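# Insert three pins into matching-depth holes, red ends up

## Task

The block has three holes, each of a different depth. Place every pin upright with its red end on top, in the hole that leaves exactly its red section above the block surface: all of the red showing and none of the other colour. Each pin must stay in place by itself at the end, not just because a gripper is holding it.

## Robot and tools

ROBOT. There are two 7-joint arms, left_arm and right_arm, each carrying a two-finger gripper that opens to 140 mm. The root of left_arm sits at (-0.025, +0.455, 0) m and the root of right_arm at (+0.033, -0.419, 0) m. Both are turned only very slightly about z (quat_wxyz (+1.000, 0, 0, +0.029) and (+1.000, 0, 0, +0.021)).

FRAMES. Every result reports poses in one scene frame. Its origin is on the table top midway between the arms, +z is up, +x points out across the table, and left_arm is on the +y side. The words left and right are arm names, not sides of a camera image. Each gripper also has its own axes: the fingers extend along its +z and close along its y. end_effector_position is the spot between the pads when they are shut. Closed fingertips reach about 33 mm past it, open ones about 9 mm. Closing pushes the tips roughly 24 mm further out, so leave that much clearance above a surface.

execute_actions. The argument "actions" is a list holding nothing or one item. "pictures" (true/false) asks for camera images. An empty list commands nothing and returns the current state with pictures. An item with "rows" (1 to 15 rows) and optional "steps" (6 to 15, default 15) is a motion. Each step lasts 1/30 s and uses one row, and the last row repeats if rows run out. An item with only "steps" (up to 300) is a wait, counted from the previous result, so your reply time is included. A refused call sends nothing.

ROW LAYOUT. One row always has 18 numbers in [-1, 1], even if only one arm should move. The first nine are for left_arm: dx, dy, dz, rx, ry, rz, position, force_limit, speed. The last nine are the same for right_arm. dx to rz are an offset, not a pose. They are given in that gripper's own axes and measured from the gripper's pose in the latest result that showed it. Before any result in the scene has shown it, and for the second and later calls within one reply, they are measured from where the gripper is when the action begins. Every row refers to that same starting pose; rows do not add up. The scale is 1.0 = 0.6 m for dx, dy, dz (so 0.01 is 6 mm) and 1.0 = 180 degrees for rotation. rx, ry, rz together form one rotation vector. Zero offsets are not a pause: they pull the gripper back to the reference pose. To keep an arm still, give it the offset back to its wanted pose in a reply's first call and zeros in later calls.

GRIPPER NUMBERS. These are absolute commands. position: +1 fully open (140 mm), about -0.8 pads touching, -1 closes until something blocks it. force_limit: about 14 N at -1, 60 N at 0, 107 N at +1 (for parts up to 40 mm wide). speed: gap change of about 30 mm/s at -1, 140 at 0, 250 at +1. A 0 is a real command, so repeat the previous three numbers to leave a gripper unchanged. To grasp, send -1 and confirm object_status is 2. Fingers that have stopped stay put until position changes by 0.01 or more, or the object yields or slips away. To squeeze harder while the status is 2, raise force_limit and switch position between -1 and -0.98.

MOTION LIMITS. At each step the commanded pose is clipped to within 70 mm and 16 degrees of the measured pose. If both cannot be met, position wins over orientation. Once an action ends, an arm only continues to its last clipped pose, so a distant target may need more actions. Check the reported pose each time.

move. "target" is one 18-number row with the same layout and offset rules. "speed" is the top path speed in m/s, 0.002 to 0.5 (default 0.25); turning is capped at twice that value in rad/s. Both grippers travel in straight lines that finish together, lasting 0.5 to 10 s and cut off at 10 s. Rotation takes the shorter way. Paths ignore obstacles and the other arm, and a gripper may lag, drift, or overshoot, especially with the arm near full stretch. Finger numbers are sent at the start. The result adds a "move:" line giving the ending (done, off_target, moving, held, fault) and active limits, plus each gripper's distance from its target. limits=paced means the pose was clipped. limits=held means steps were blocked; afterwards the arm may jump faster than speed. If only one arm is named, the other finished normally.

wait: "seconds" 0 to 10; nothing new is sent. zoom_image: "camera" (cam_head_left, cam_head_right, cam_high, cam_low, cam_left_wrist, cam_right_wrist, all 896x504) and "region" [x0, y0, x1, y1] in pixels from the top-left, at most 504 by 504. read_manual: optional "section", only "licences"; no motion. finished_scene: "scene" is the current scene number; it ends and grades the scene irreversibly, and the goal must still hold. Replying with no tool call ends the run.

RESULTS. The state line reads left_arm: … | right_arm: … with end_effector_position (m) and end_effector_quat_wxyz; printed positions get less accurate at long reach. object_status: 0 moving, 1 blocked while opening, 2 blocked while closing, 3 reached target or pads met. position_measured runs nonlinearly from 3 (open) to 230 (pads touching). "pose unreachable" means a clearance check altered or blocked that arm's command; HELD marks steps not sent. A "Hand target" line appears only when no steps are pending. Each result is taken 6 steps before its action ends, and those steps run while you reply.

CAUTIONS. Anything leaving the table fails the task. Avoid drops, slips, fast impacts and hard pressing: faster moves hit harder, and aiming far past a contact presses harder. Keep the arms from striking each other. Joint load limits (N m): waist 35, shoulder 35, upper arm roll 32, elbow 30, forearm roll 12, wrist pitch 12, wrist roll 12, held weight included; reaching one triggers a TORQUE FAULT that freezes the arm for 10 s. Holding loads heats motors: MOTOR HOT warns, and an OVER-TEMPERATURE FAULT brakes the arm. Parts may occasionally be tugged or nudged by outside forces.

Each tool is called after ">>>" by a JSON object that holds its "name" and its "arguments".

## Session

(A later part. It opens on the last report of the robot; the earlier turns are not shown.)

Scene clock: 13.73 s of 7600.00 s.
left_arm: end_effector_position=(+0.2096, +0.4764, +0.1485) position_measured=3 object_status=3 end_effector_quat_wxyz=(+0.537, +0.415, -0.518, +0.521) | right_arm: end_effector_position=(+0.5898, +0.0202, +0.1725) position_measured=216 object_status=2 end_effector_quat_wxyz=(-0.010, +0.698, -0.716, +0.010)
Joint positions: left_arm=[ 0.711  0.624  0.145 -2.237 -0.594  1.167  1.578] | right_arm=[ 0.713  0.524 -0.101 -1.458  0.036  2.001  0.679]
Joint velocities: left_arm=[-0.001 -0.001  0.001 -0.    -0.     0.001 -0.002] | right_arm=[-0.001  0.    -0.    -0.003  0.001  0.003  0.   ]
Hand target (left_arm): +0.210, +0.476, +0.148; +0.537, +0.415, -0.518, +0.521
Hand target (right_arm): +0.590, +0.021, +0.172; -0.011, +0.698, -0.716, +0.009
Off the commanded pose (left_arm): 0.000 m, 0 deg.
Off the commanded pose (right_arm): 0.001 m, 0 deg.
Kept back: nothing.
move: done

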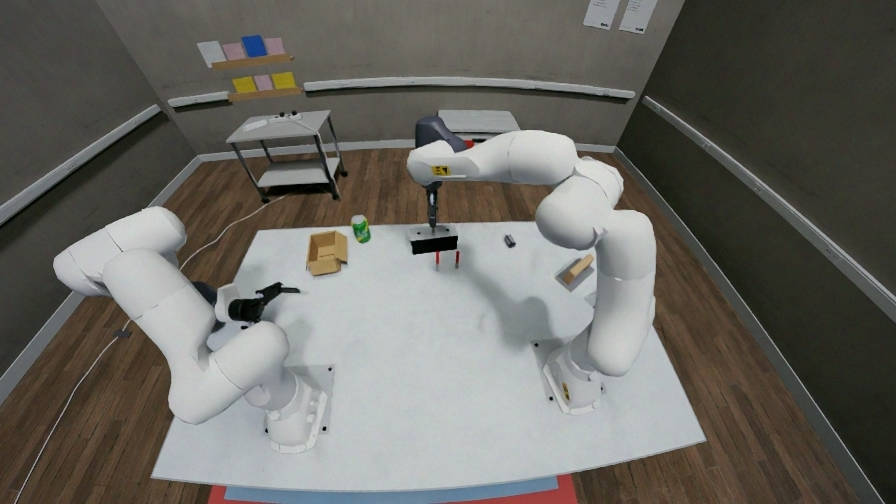

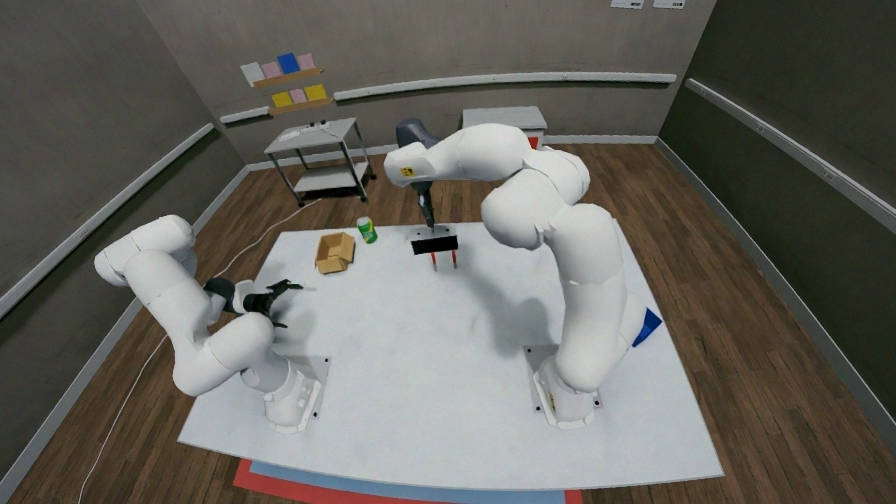

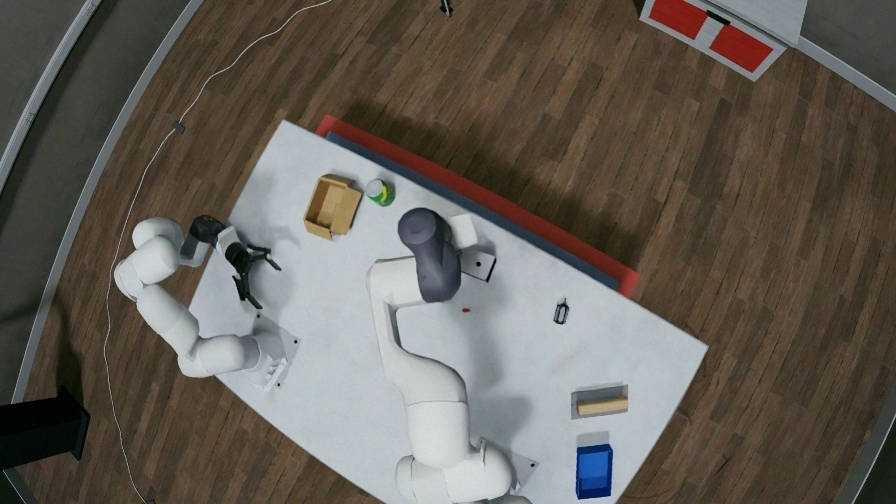

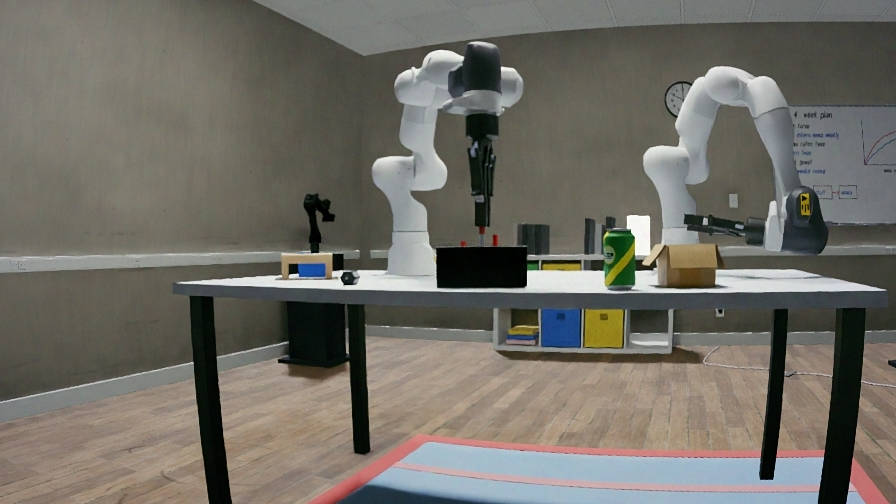

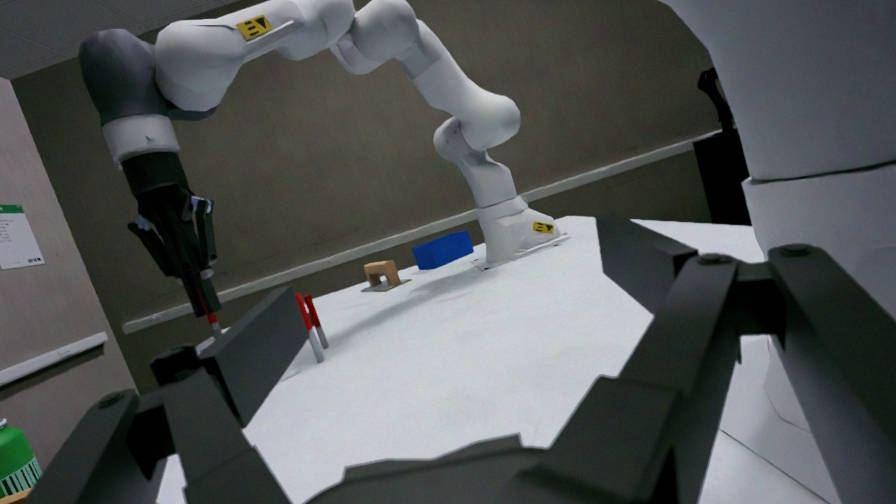

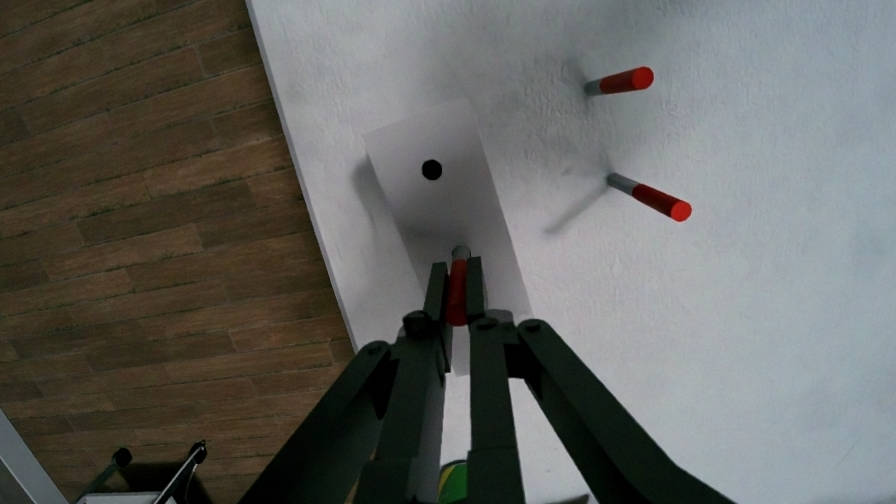

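>>> {"name": "move", "arguments": {"target": [0,0,0,0,0,0,1,0,0,-0.001,0,0.033,0,0,0,-1,0,0], "speed": 0.03}}

Scene clock: 14.87 s of 7600.00 s.
left_arm: end_effector_position=(+0.2096, +0.4764, +0.1485) position_measured=3 object_status=3 end_effector_quat_wxyz=(+0.537, +0.415, -0.518, +0.521) | right_arm: end_effector_position=(+0.5900, +0.0206, +0.1608) position_measured=216 object_status=2 end_effector_quat_wxyz=(-0.011, +0.698, -0.716, +0.011)
Joint positions: left_arm=[ 0.711  0.624  0.145 -2.237 -0.594  1.167  1.578] | right_arm=[ 0.713  0.532 -0.1   -1.476  0.036  2.028  0.679]
Joint velocities: left_arm=[-0.001  0.    -0.    -0.001  0.     0.     0.001] | right_arm=[ 0.001 -0.001 -0.001 -0.001 -0.     0.002 -0.001]
Hand target (left_arm): +0.210, +0.476, +0.148; +0.537, +0.415, -0.518, +0.521
Hand target (right_arm): +0.590, +0.021, +0.153; -0.010, +0.698, -0.716, +0.010
Off the commanded pose (left_arm): 0.000 m, 0 deg.
Off the commanded pose (right_arm): 0.008 m, 0 deg.
Kept back: nothing.
move: off_target (right_arm)

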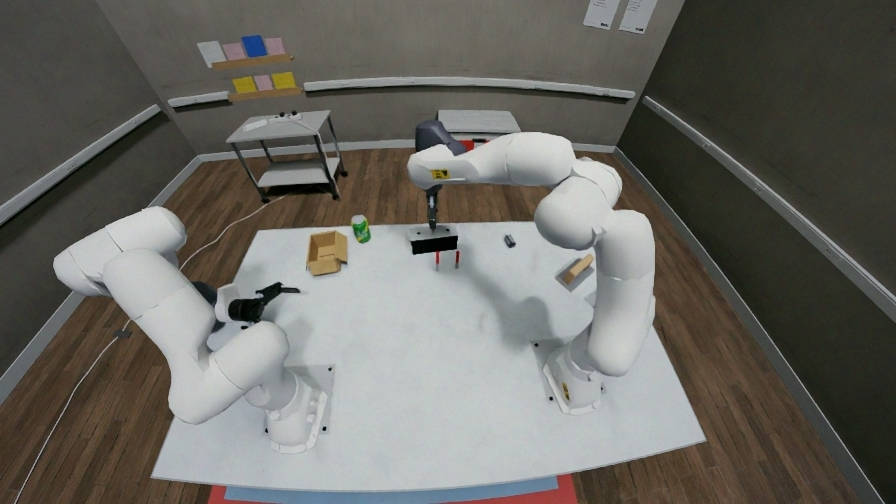

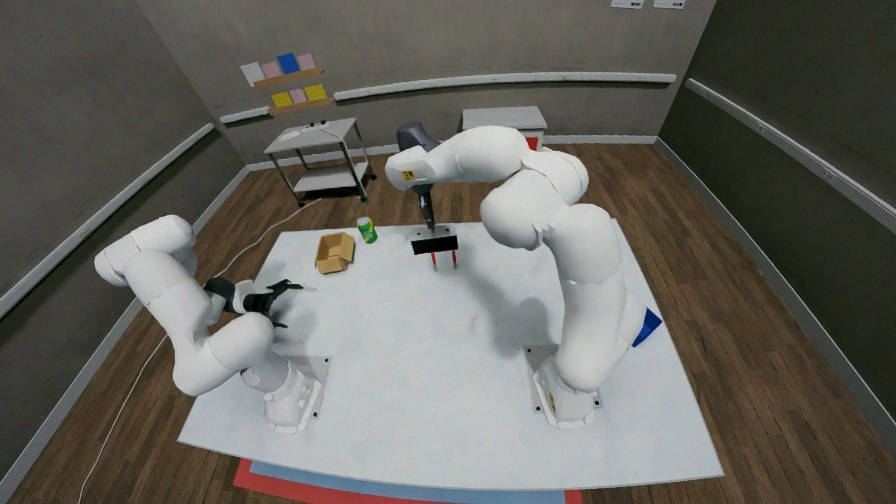

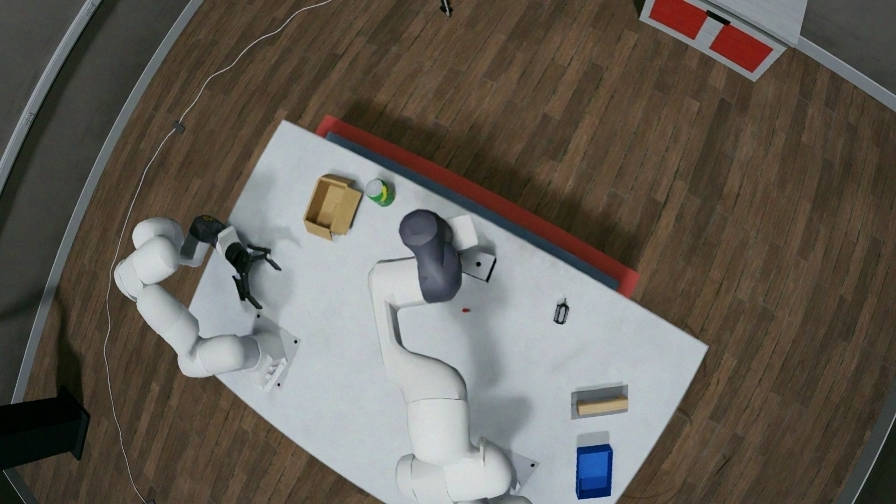

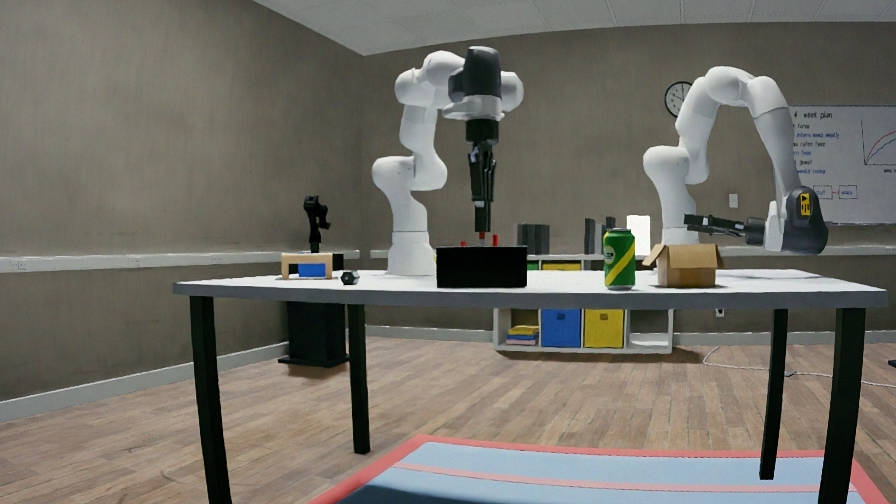

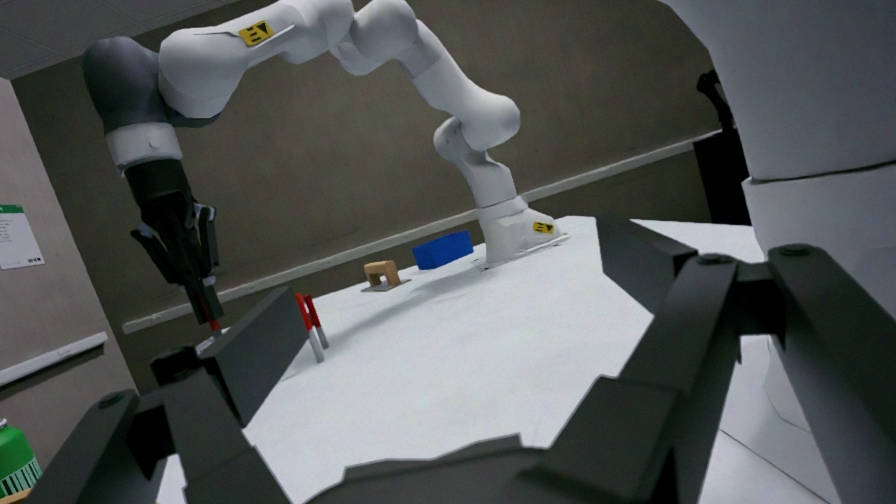

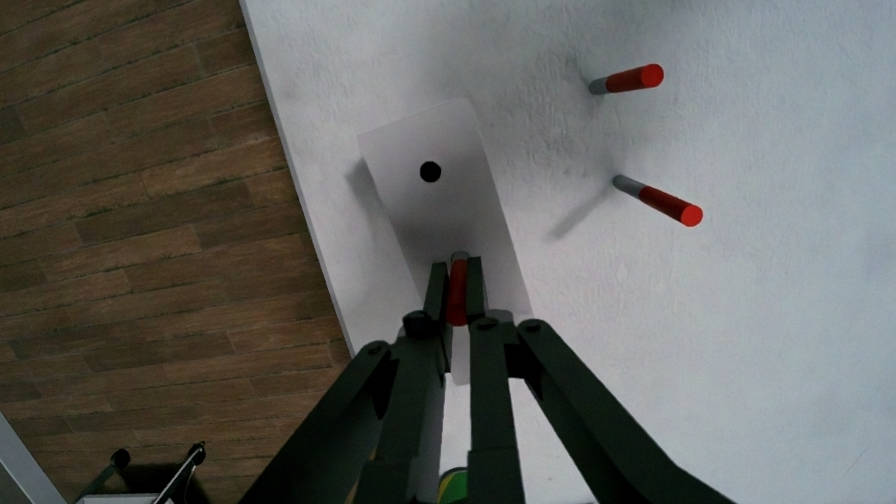

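Middle is medium. Try -y.

>>> {"name": "move", "arguments": {"target": [0,0,0,0,0,0,1,0,0,0.001,0,-0.112,0,0,0,-1,0,0], "speed": 0.08}}

>>> {"name": "move", "arguments": {"target": [0,0,0,0,0,0,1,0,0,0.098,-0.02,0.006,0,0,0,-1,0,0], "speed": 0.12}}

>>> {"name": "zoom_image", "arguments": {"camera": "cam_right_wrist", "region": [400,180,520,280]}}

Scene clock: 16.37 s of 7600.00 s.
left_arm: end_effector_position=(+0.2096, +0.4764, +0.1485) position_measured=3 object_status=3 end_effector_quat_wxyz=(+0.537, +0.415, -0.518, +0.521) | right_arm: end_effector_position=(+0.5893, +0.0210, +0.2273) position_measured=216 object_status=2 end_effector_quat_wxyz=(-0.013, +0.698, -0.716, +0.010)
Joint positions: left_arm=[ 0.711  0.624  0.145 -2.237 -0.594  1.167  1.578] | right_arm=[ 0.713  0.49  -0.103 -1.372  0.033  1.886  0.679]
Joint velocities: left_arm=[-0.    -0.    -0.001  0.002  0.002  0.001 -0.001] | right_arm=[-0.    -0.001  0.    -0.001 -0.001 -0.015  0.   ]
Hand target (left_arm): +0.210, +0.476, +0.148; +0.537, +0.415, -0.518, +0.521
Hand target (right_arm): +0.589, +0.020, +0.228; -0.011, +0.698, -0.716, +0.011
Off the commanded pose (left_arm): 0.000 m, 0 deg.
Off the commanded pose (right_arm): 0.002 m, 0 deg.
Kept back: nothing.
move: done

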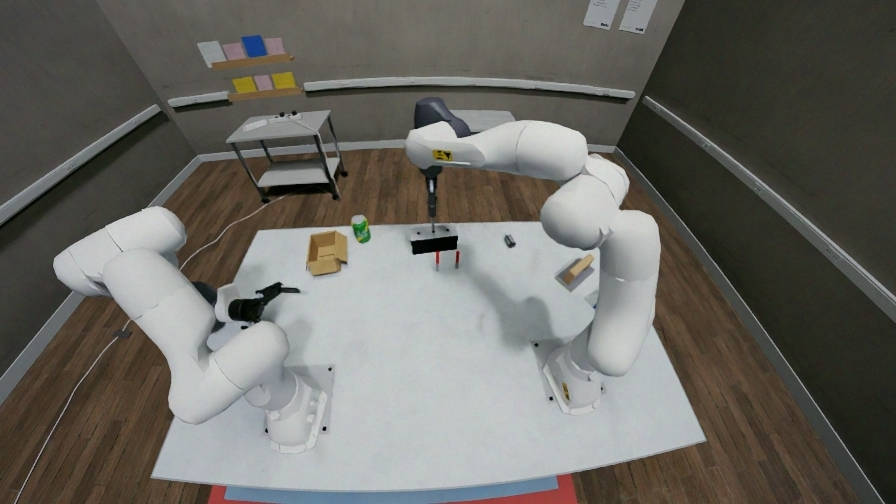

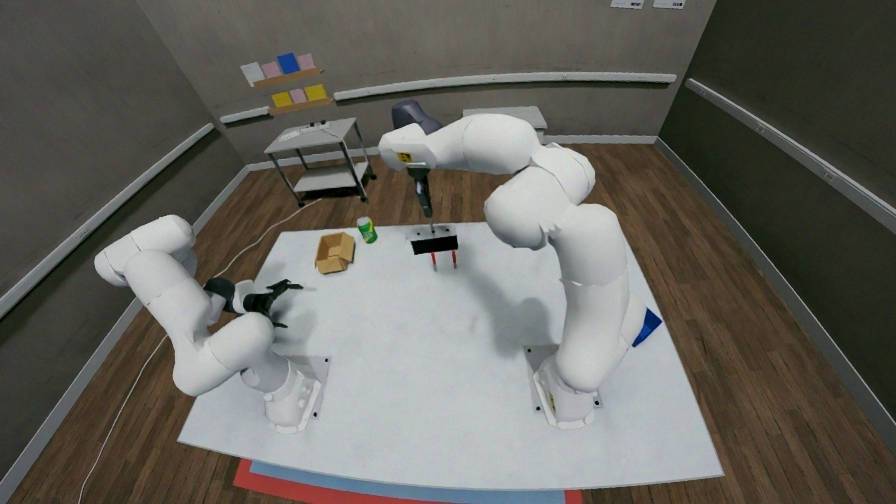

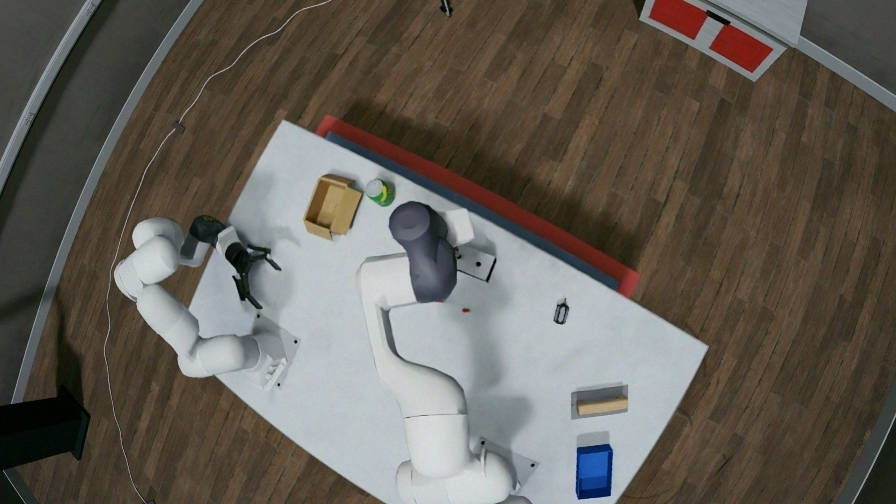

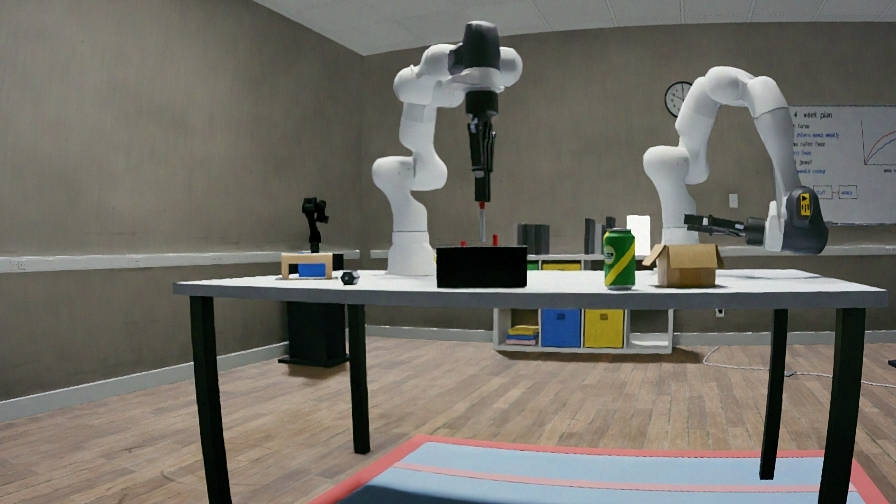

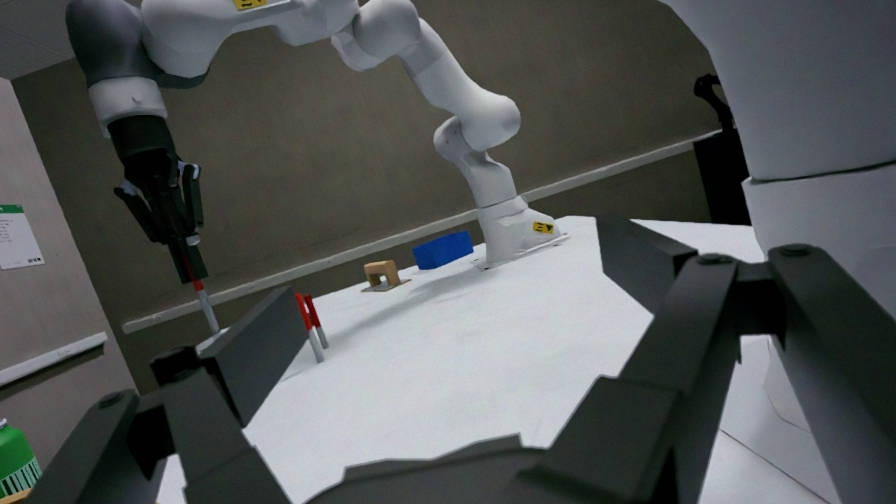

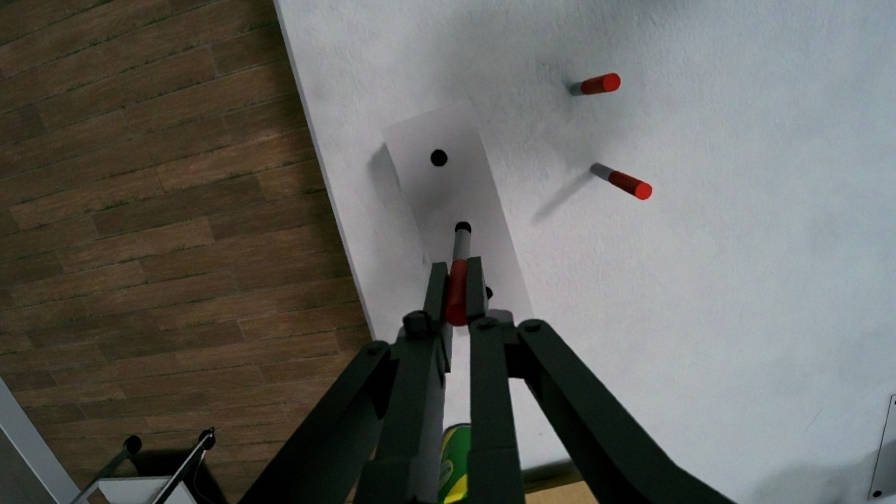

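Scene clock: 17.37 s of 7600.00 s.
left_arm: end_effector_position=(+0.2096, +0.4764, +0.1485) position_measured=3 object_status=3 end_effector_quat_wxyz=(+0.537, +0.415, -0.518, +0.521) | right_arm: end_effector_position=(+0.5990, -0.0392, +0.2223) position_measured=216 object_status=2 end_effector_quat_wxyz=(-0.008, +0.693, -0.721, +0.009)
Joint positions: left_arm=[ 0.711  0.624  0.145 -2.237 -0.594  1.167  1.578] | right_arm=[ 0.651  0.399 -0.116 -1.523  0.033  1.938  0.616]
Joint velocities: left_arm=[ 0.     0.    -0.001 -0.     0.001  0.    -0.   ] | right_arm=[ 0.001 -0.001  0.    -0.004 -0.     0.009 -0.027]
Hand target (left_arm): +0.210, +0.476, +0.148; +0.537, +0.415, -0.518, +0.521
Hand target (right_arm): +0.601, -0.038, +0.224; -0.012, +0.698, -0.716, +0.011
Off the commanded pose (left_arm): 0.000 m, 0 deg.
Off the commanded pose (right_arm): 0.002 m, 1 deg.
Kept back: nothing.
move: done

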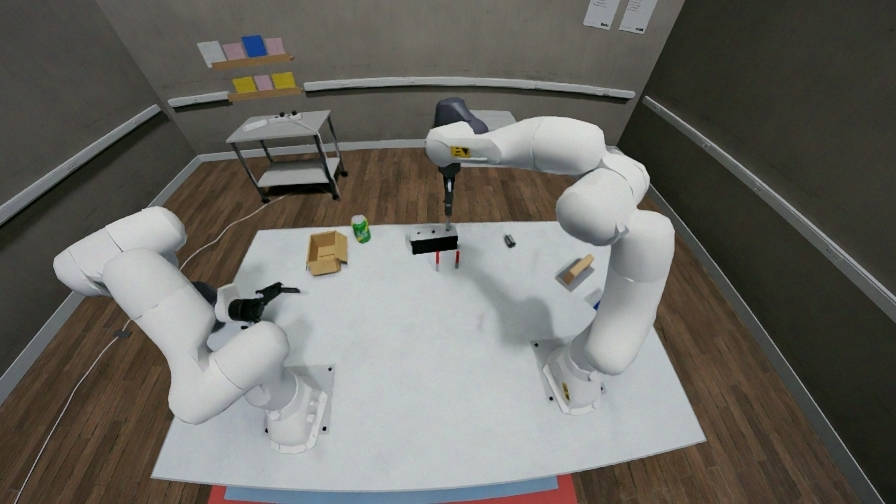

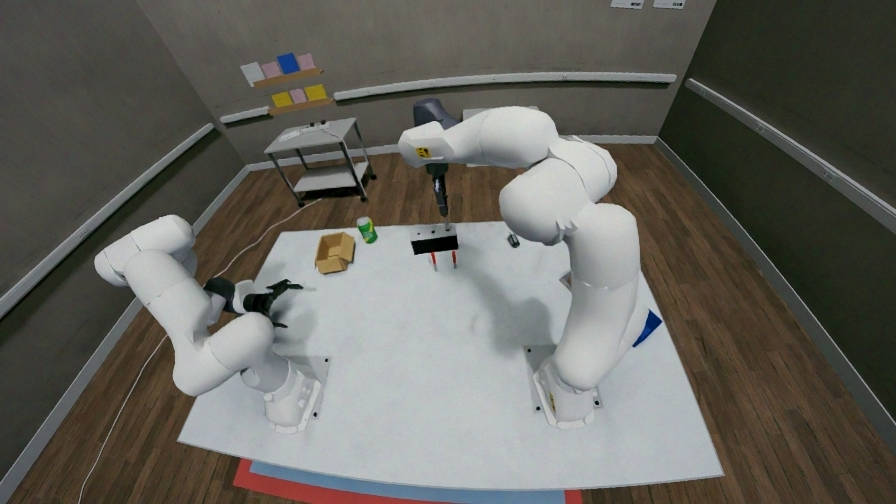

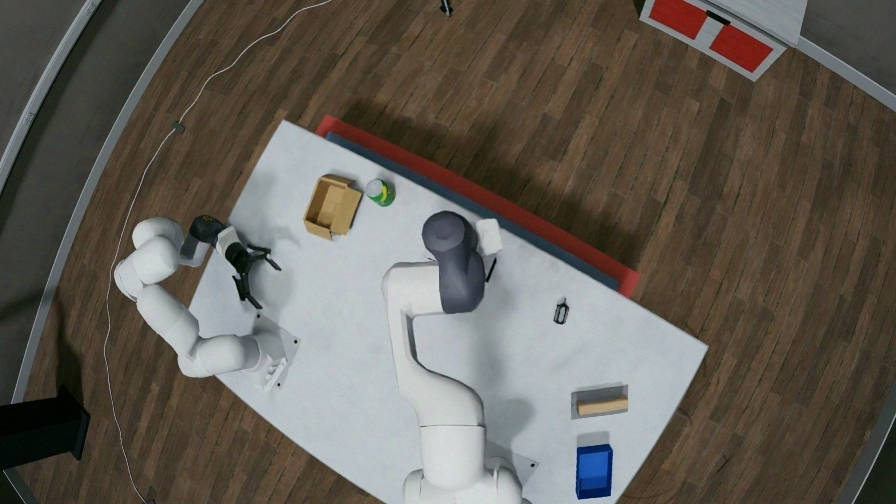

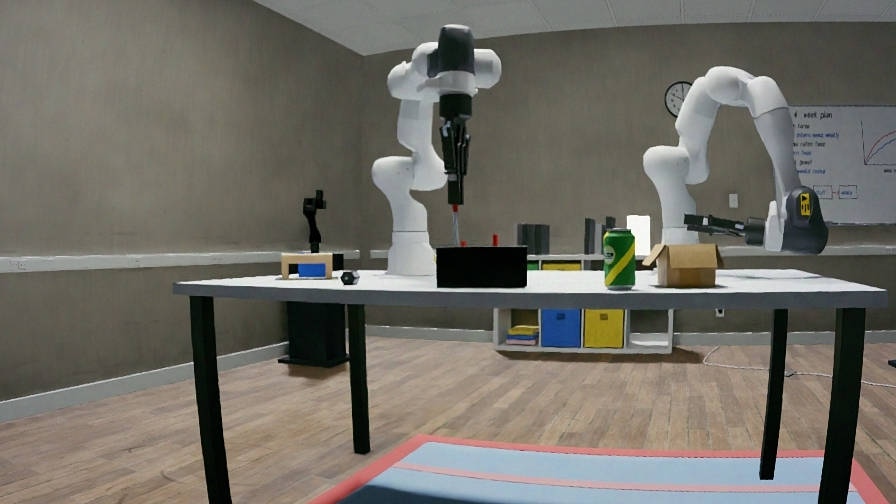

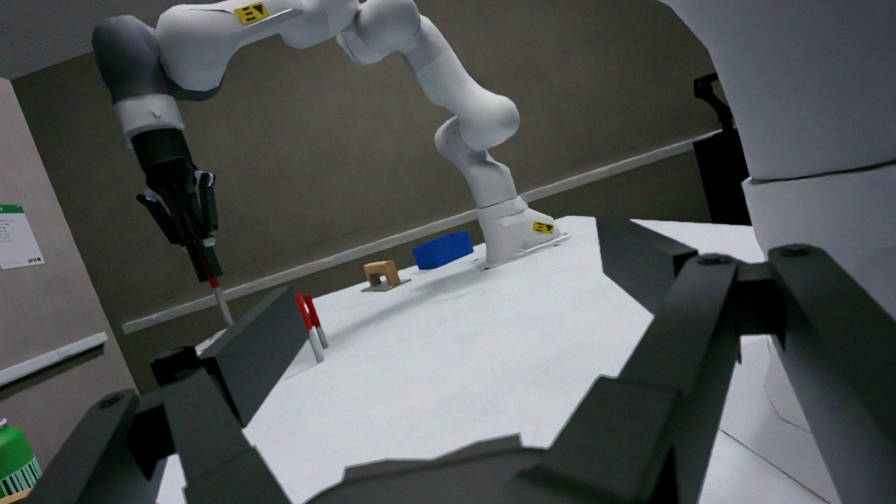

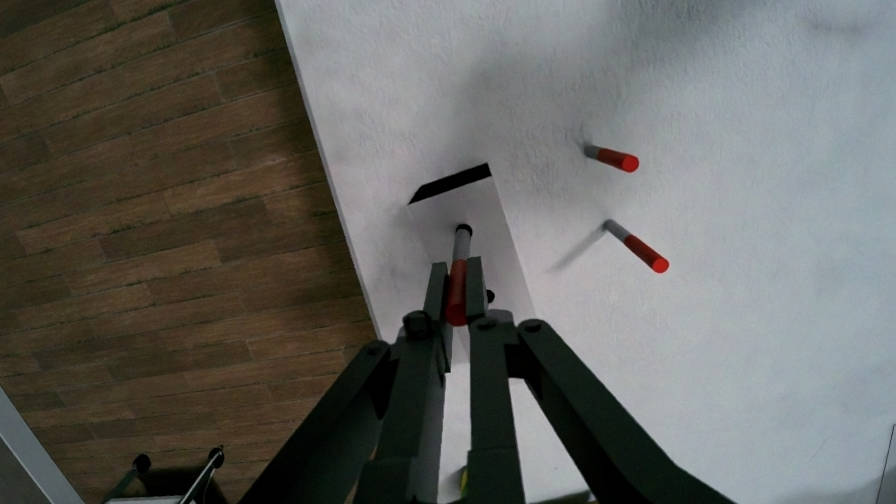

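Region (400, 180, 520, 280) of cam_right_wrist's 896x504 image, scaled by 4.200, with more detail than that image has.

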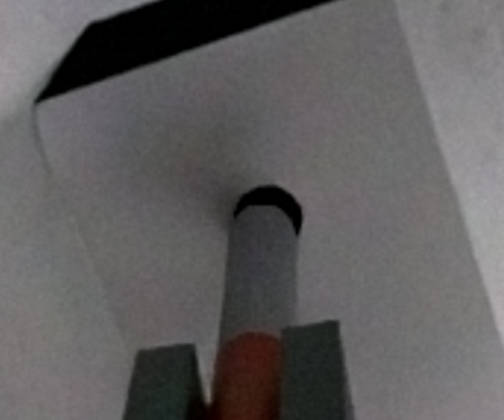

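>>> {"name": "move", "arguments": {"target": [0,0,0,0,0,0,1,0,0,0.003,0,0.016,0.002,0,0,-1,0,0], "speed": 0.01}}

>>> {"name": "zoom_image", "arguments": {"camera": "cam_right_wrist", "region": [400,180,520,280]}}

Scene clock: 18.90 s of 7600.00 s.
left_arm: end_effector_position=(+0.2096, +0.4764, +0.1485) position_measured=3 object_status=3 end_effector_quat_wxyz=(+0.537, +0.415, -0.518, +0.521) | right_arm: end_effector_position=(+0.5978, -0.0405, +0.2117) position_measured=216 object_status=2 end_effector_quat_wxyz=(-0.009, +0.694, -0.720, +0.009)
Joint positions: left_arm=[ 0.711  0.624  0.145 -2.237 -0.594  1.167  1.578] | right_arm=[ 0.651  0.398 -0.116 -1.552  0.033  1.967  0.61 ]
Joint velocities: left_arm=[ 0.001  0.001 -0.001  0.001  0.001  0.     0.   ] | right_arm=[ 0.     0.     0.    -0.005 -0.     0.006 -0.001]
Hand target (left_arm): +0.210, +0.476, +0.148; +0.537, +0.415, -0.518, +0.521
Hand target (right_arm): +0.599, -0.041, +0.213; -0.011, +0.693, -0.721, +0.011
Off the commanded pose (left_arm): 0.000 m, 0 deg.
Off the commanded pose (right_arm): 0.002 m, 0 deg.
Kept back: nothing.
move: done

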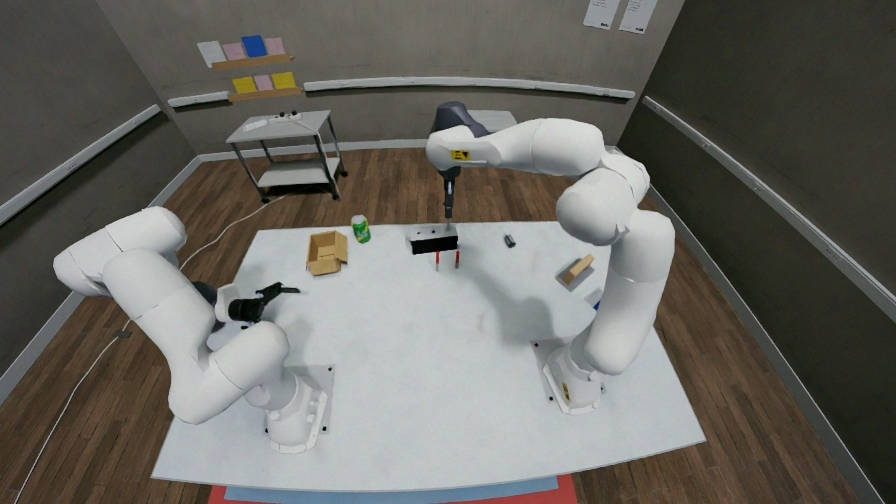

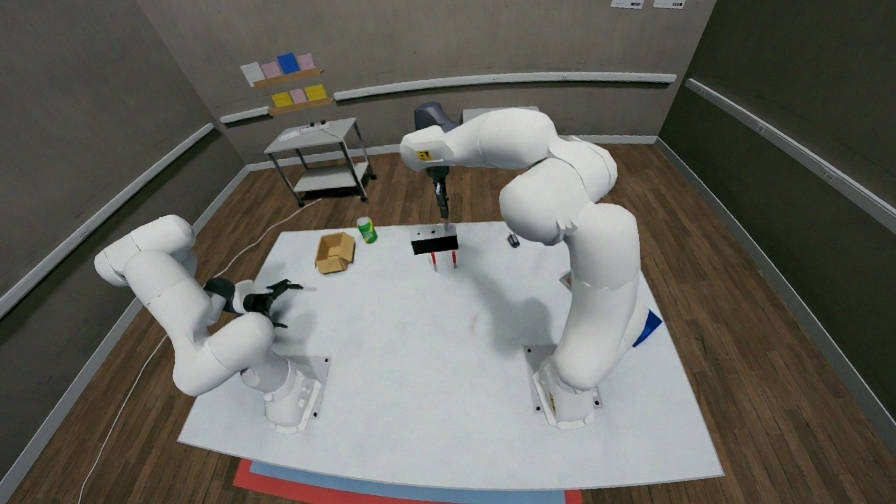

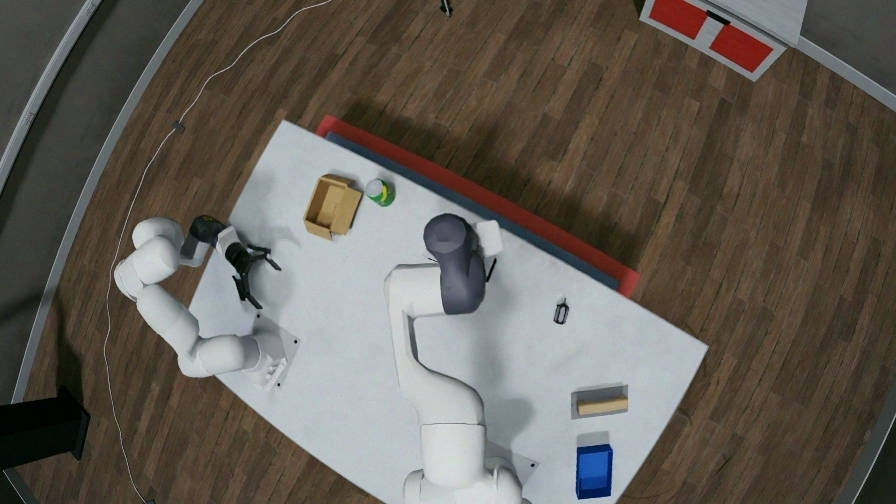

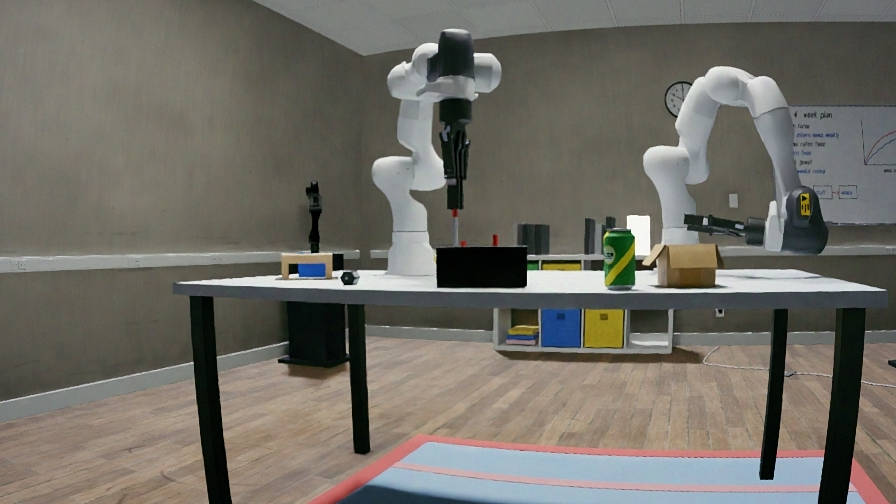

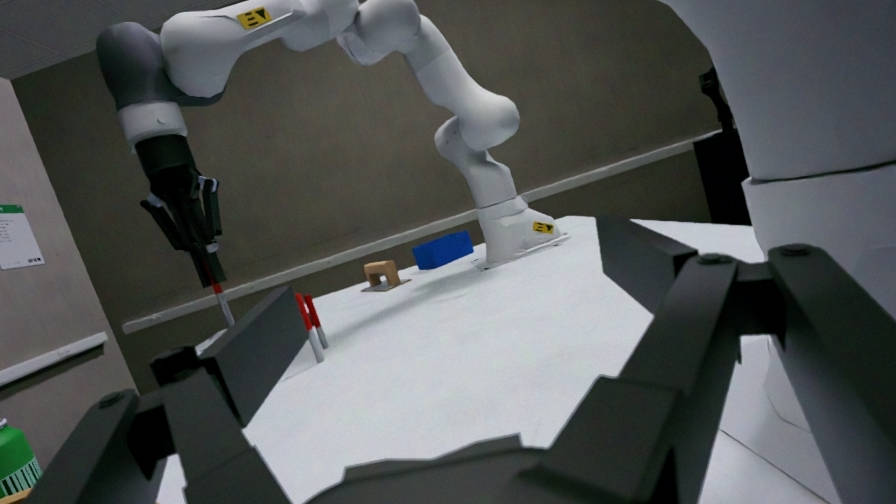

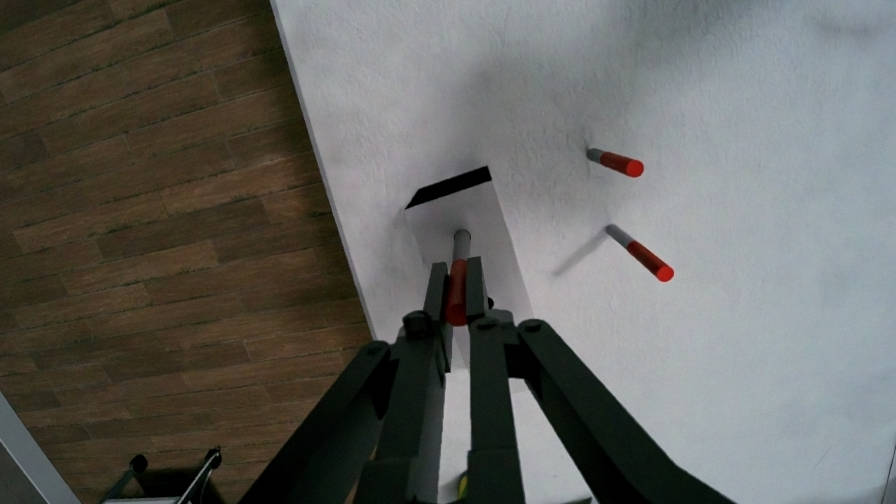

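Region (400, 180, 520, 280) of cam_right_wrist's 896x504 image, scaled by 4.200, with more detail than that image has.

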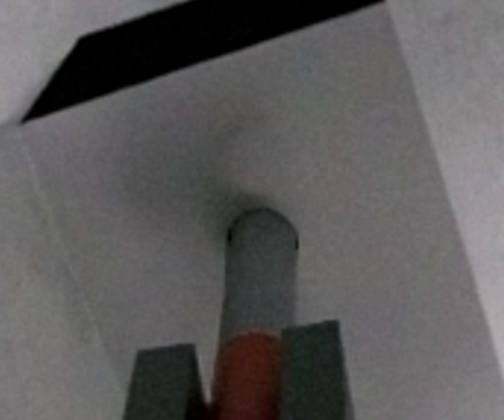

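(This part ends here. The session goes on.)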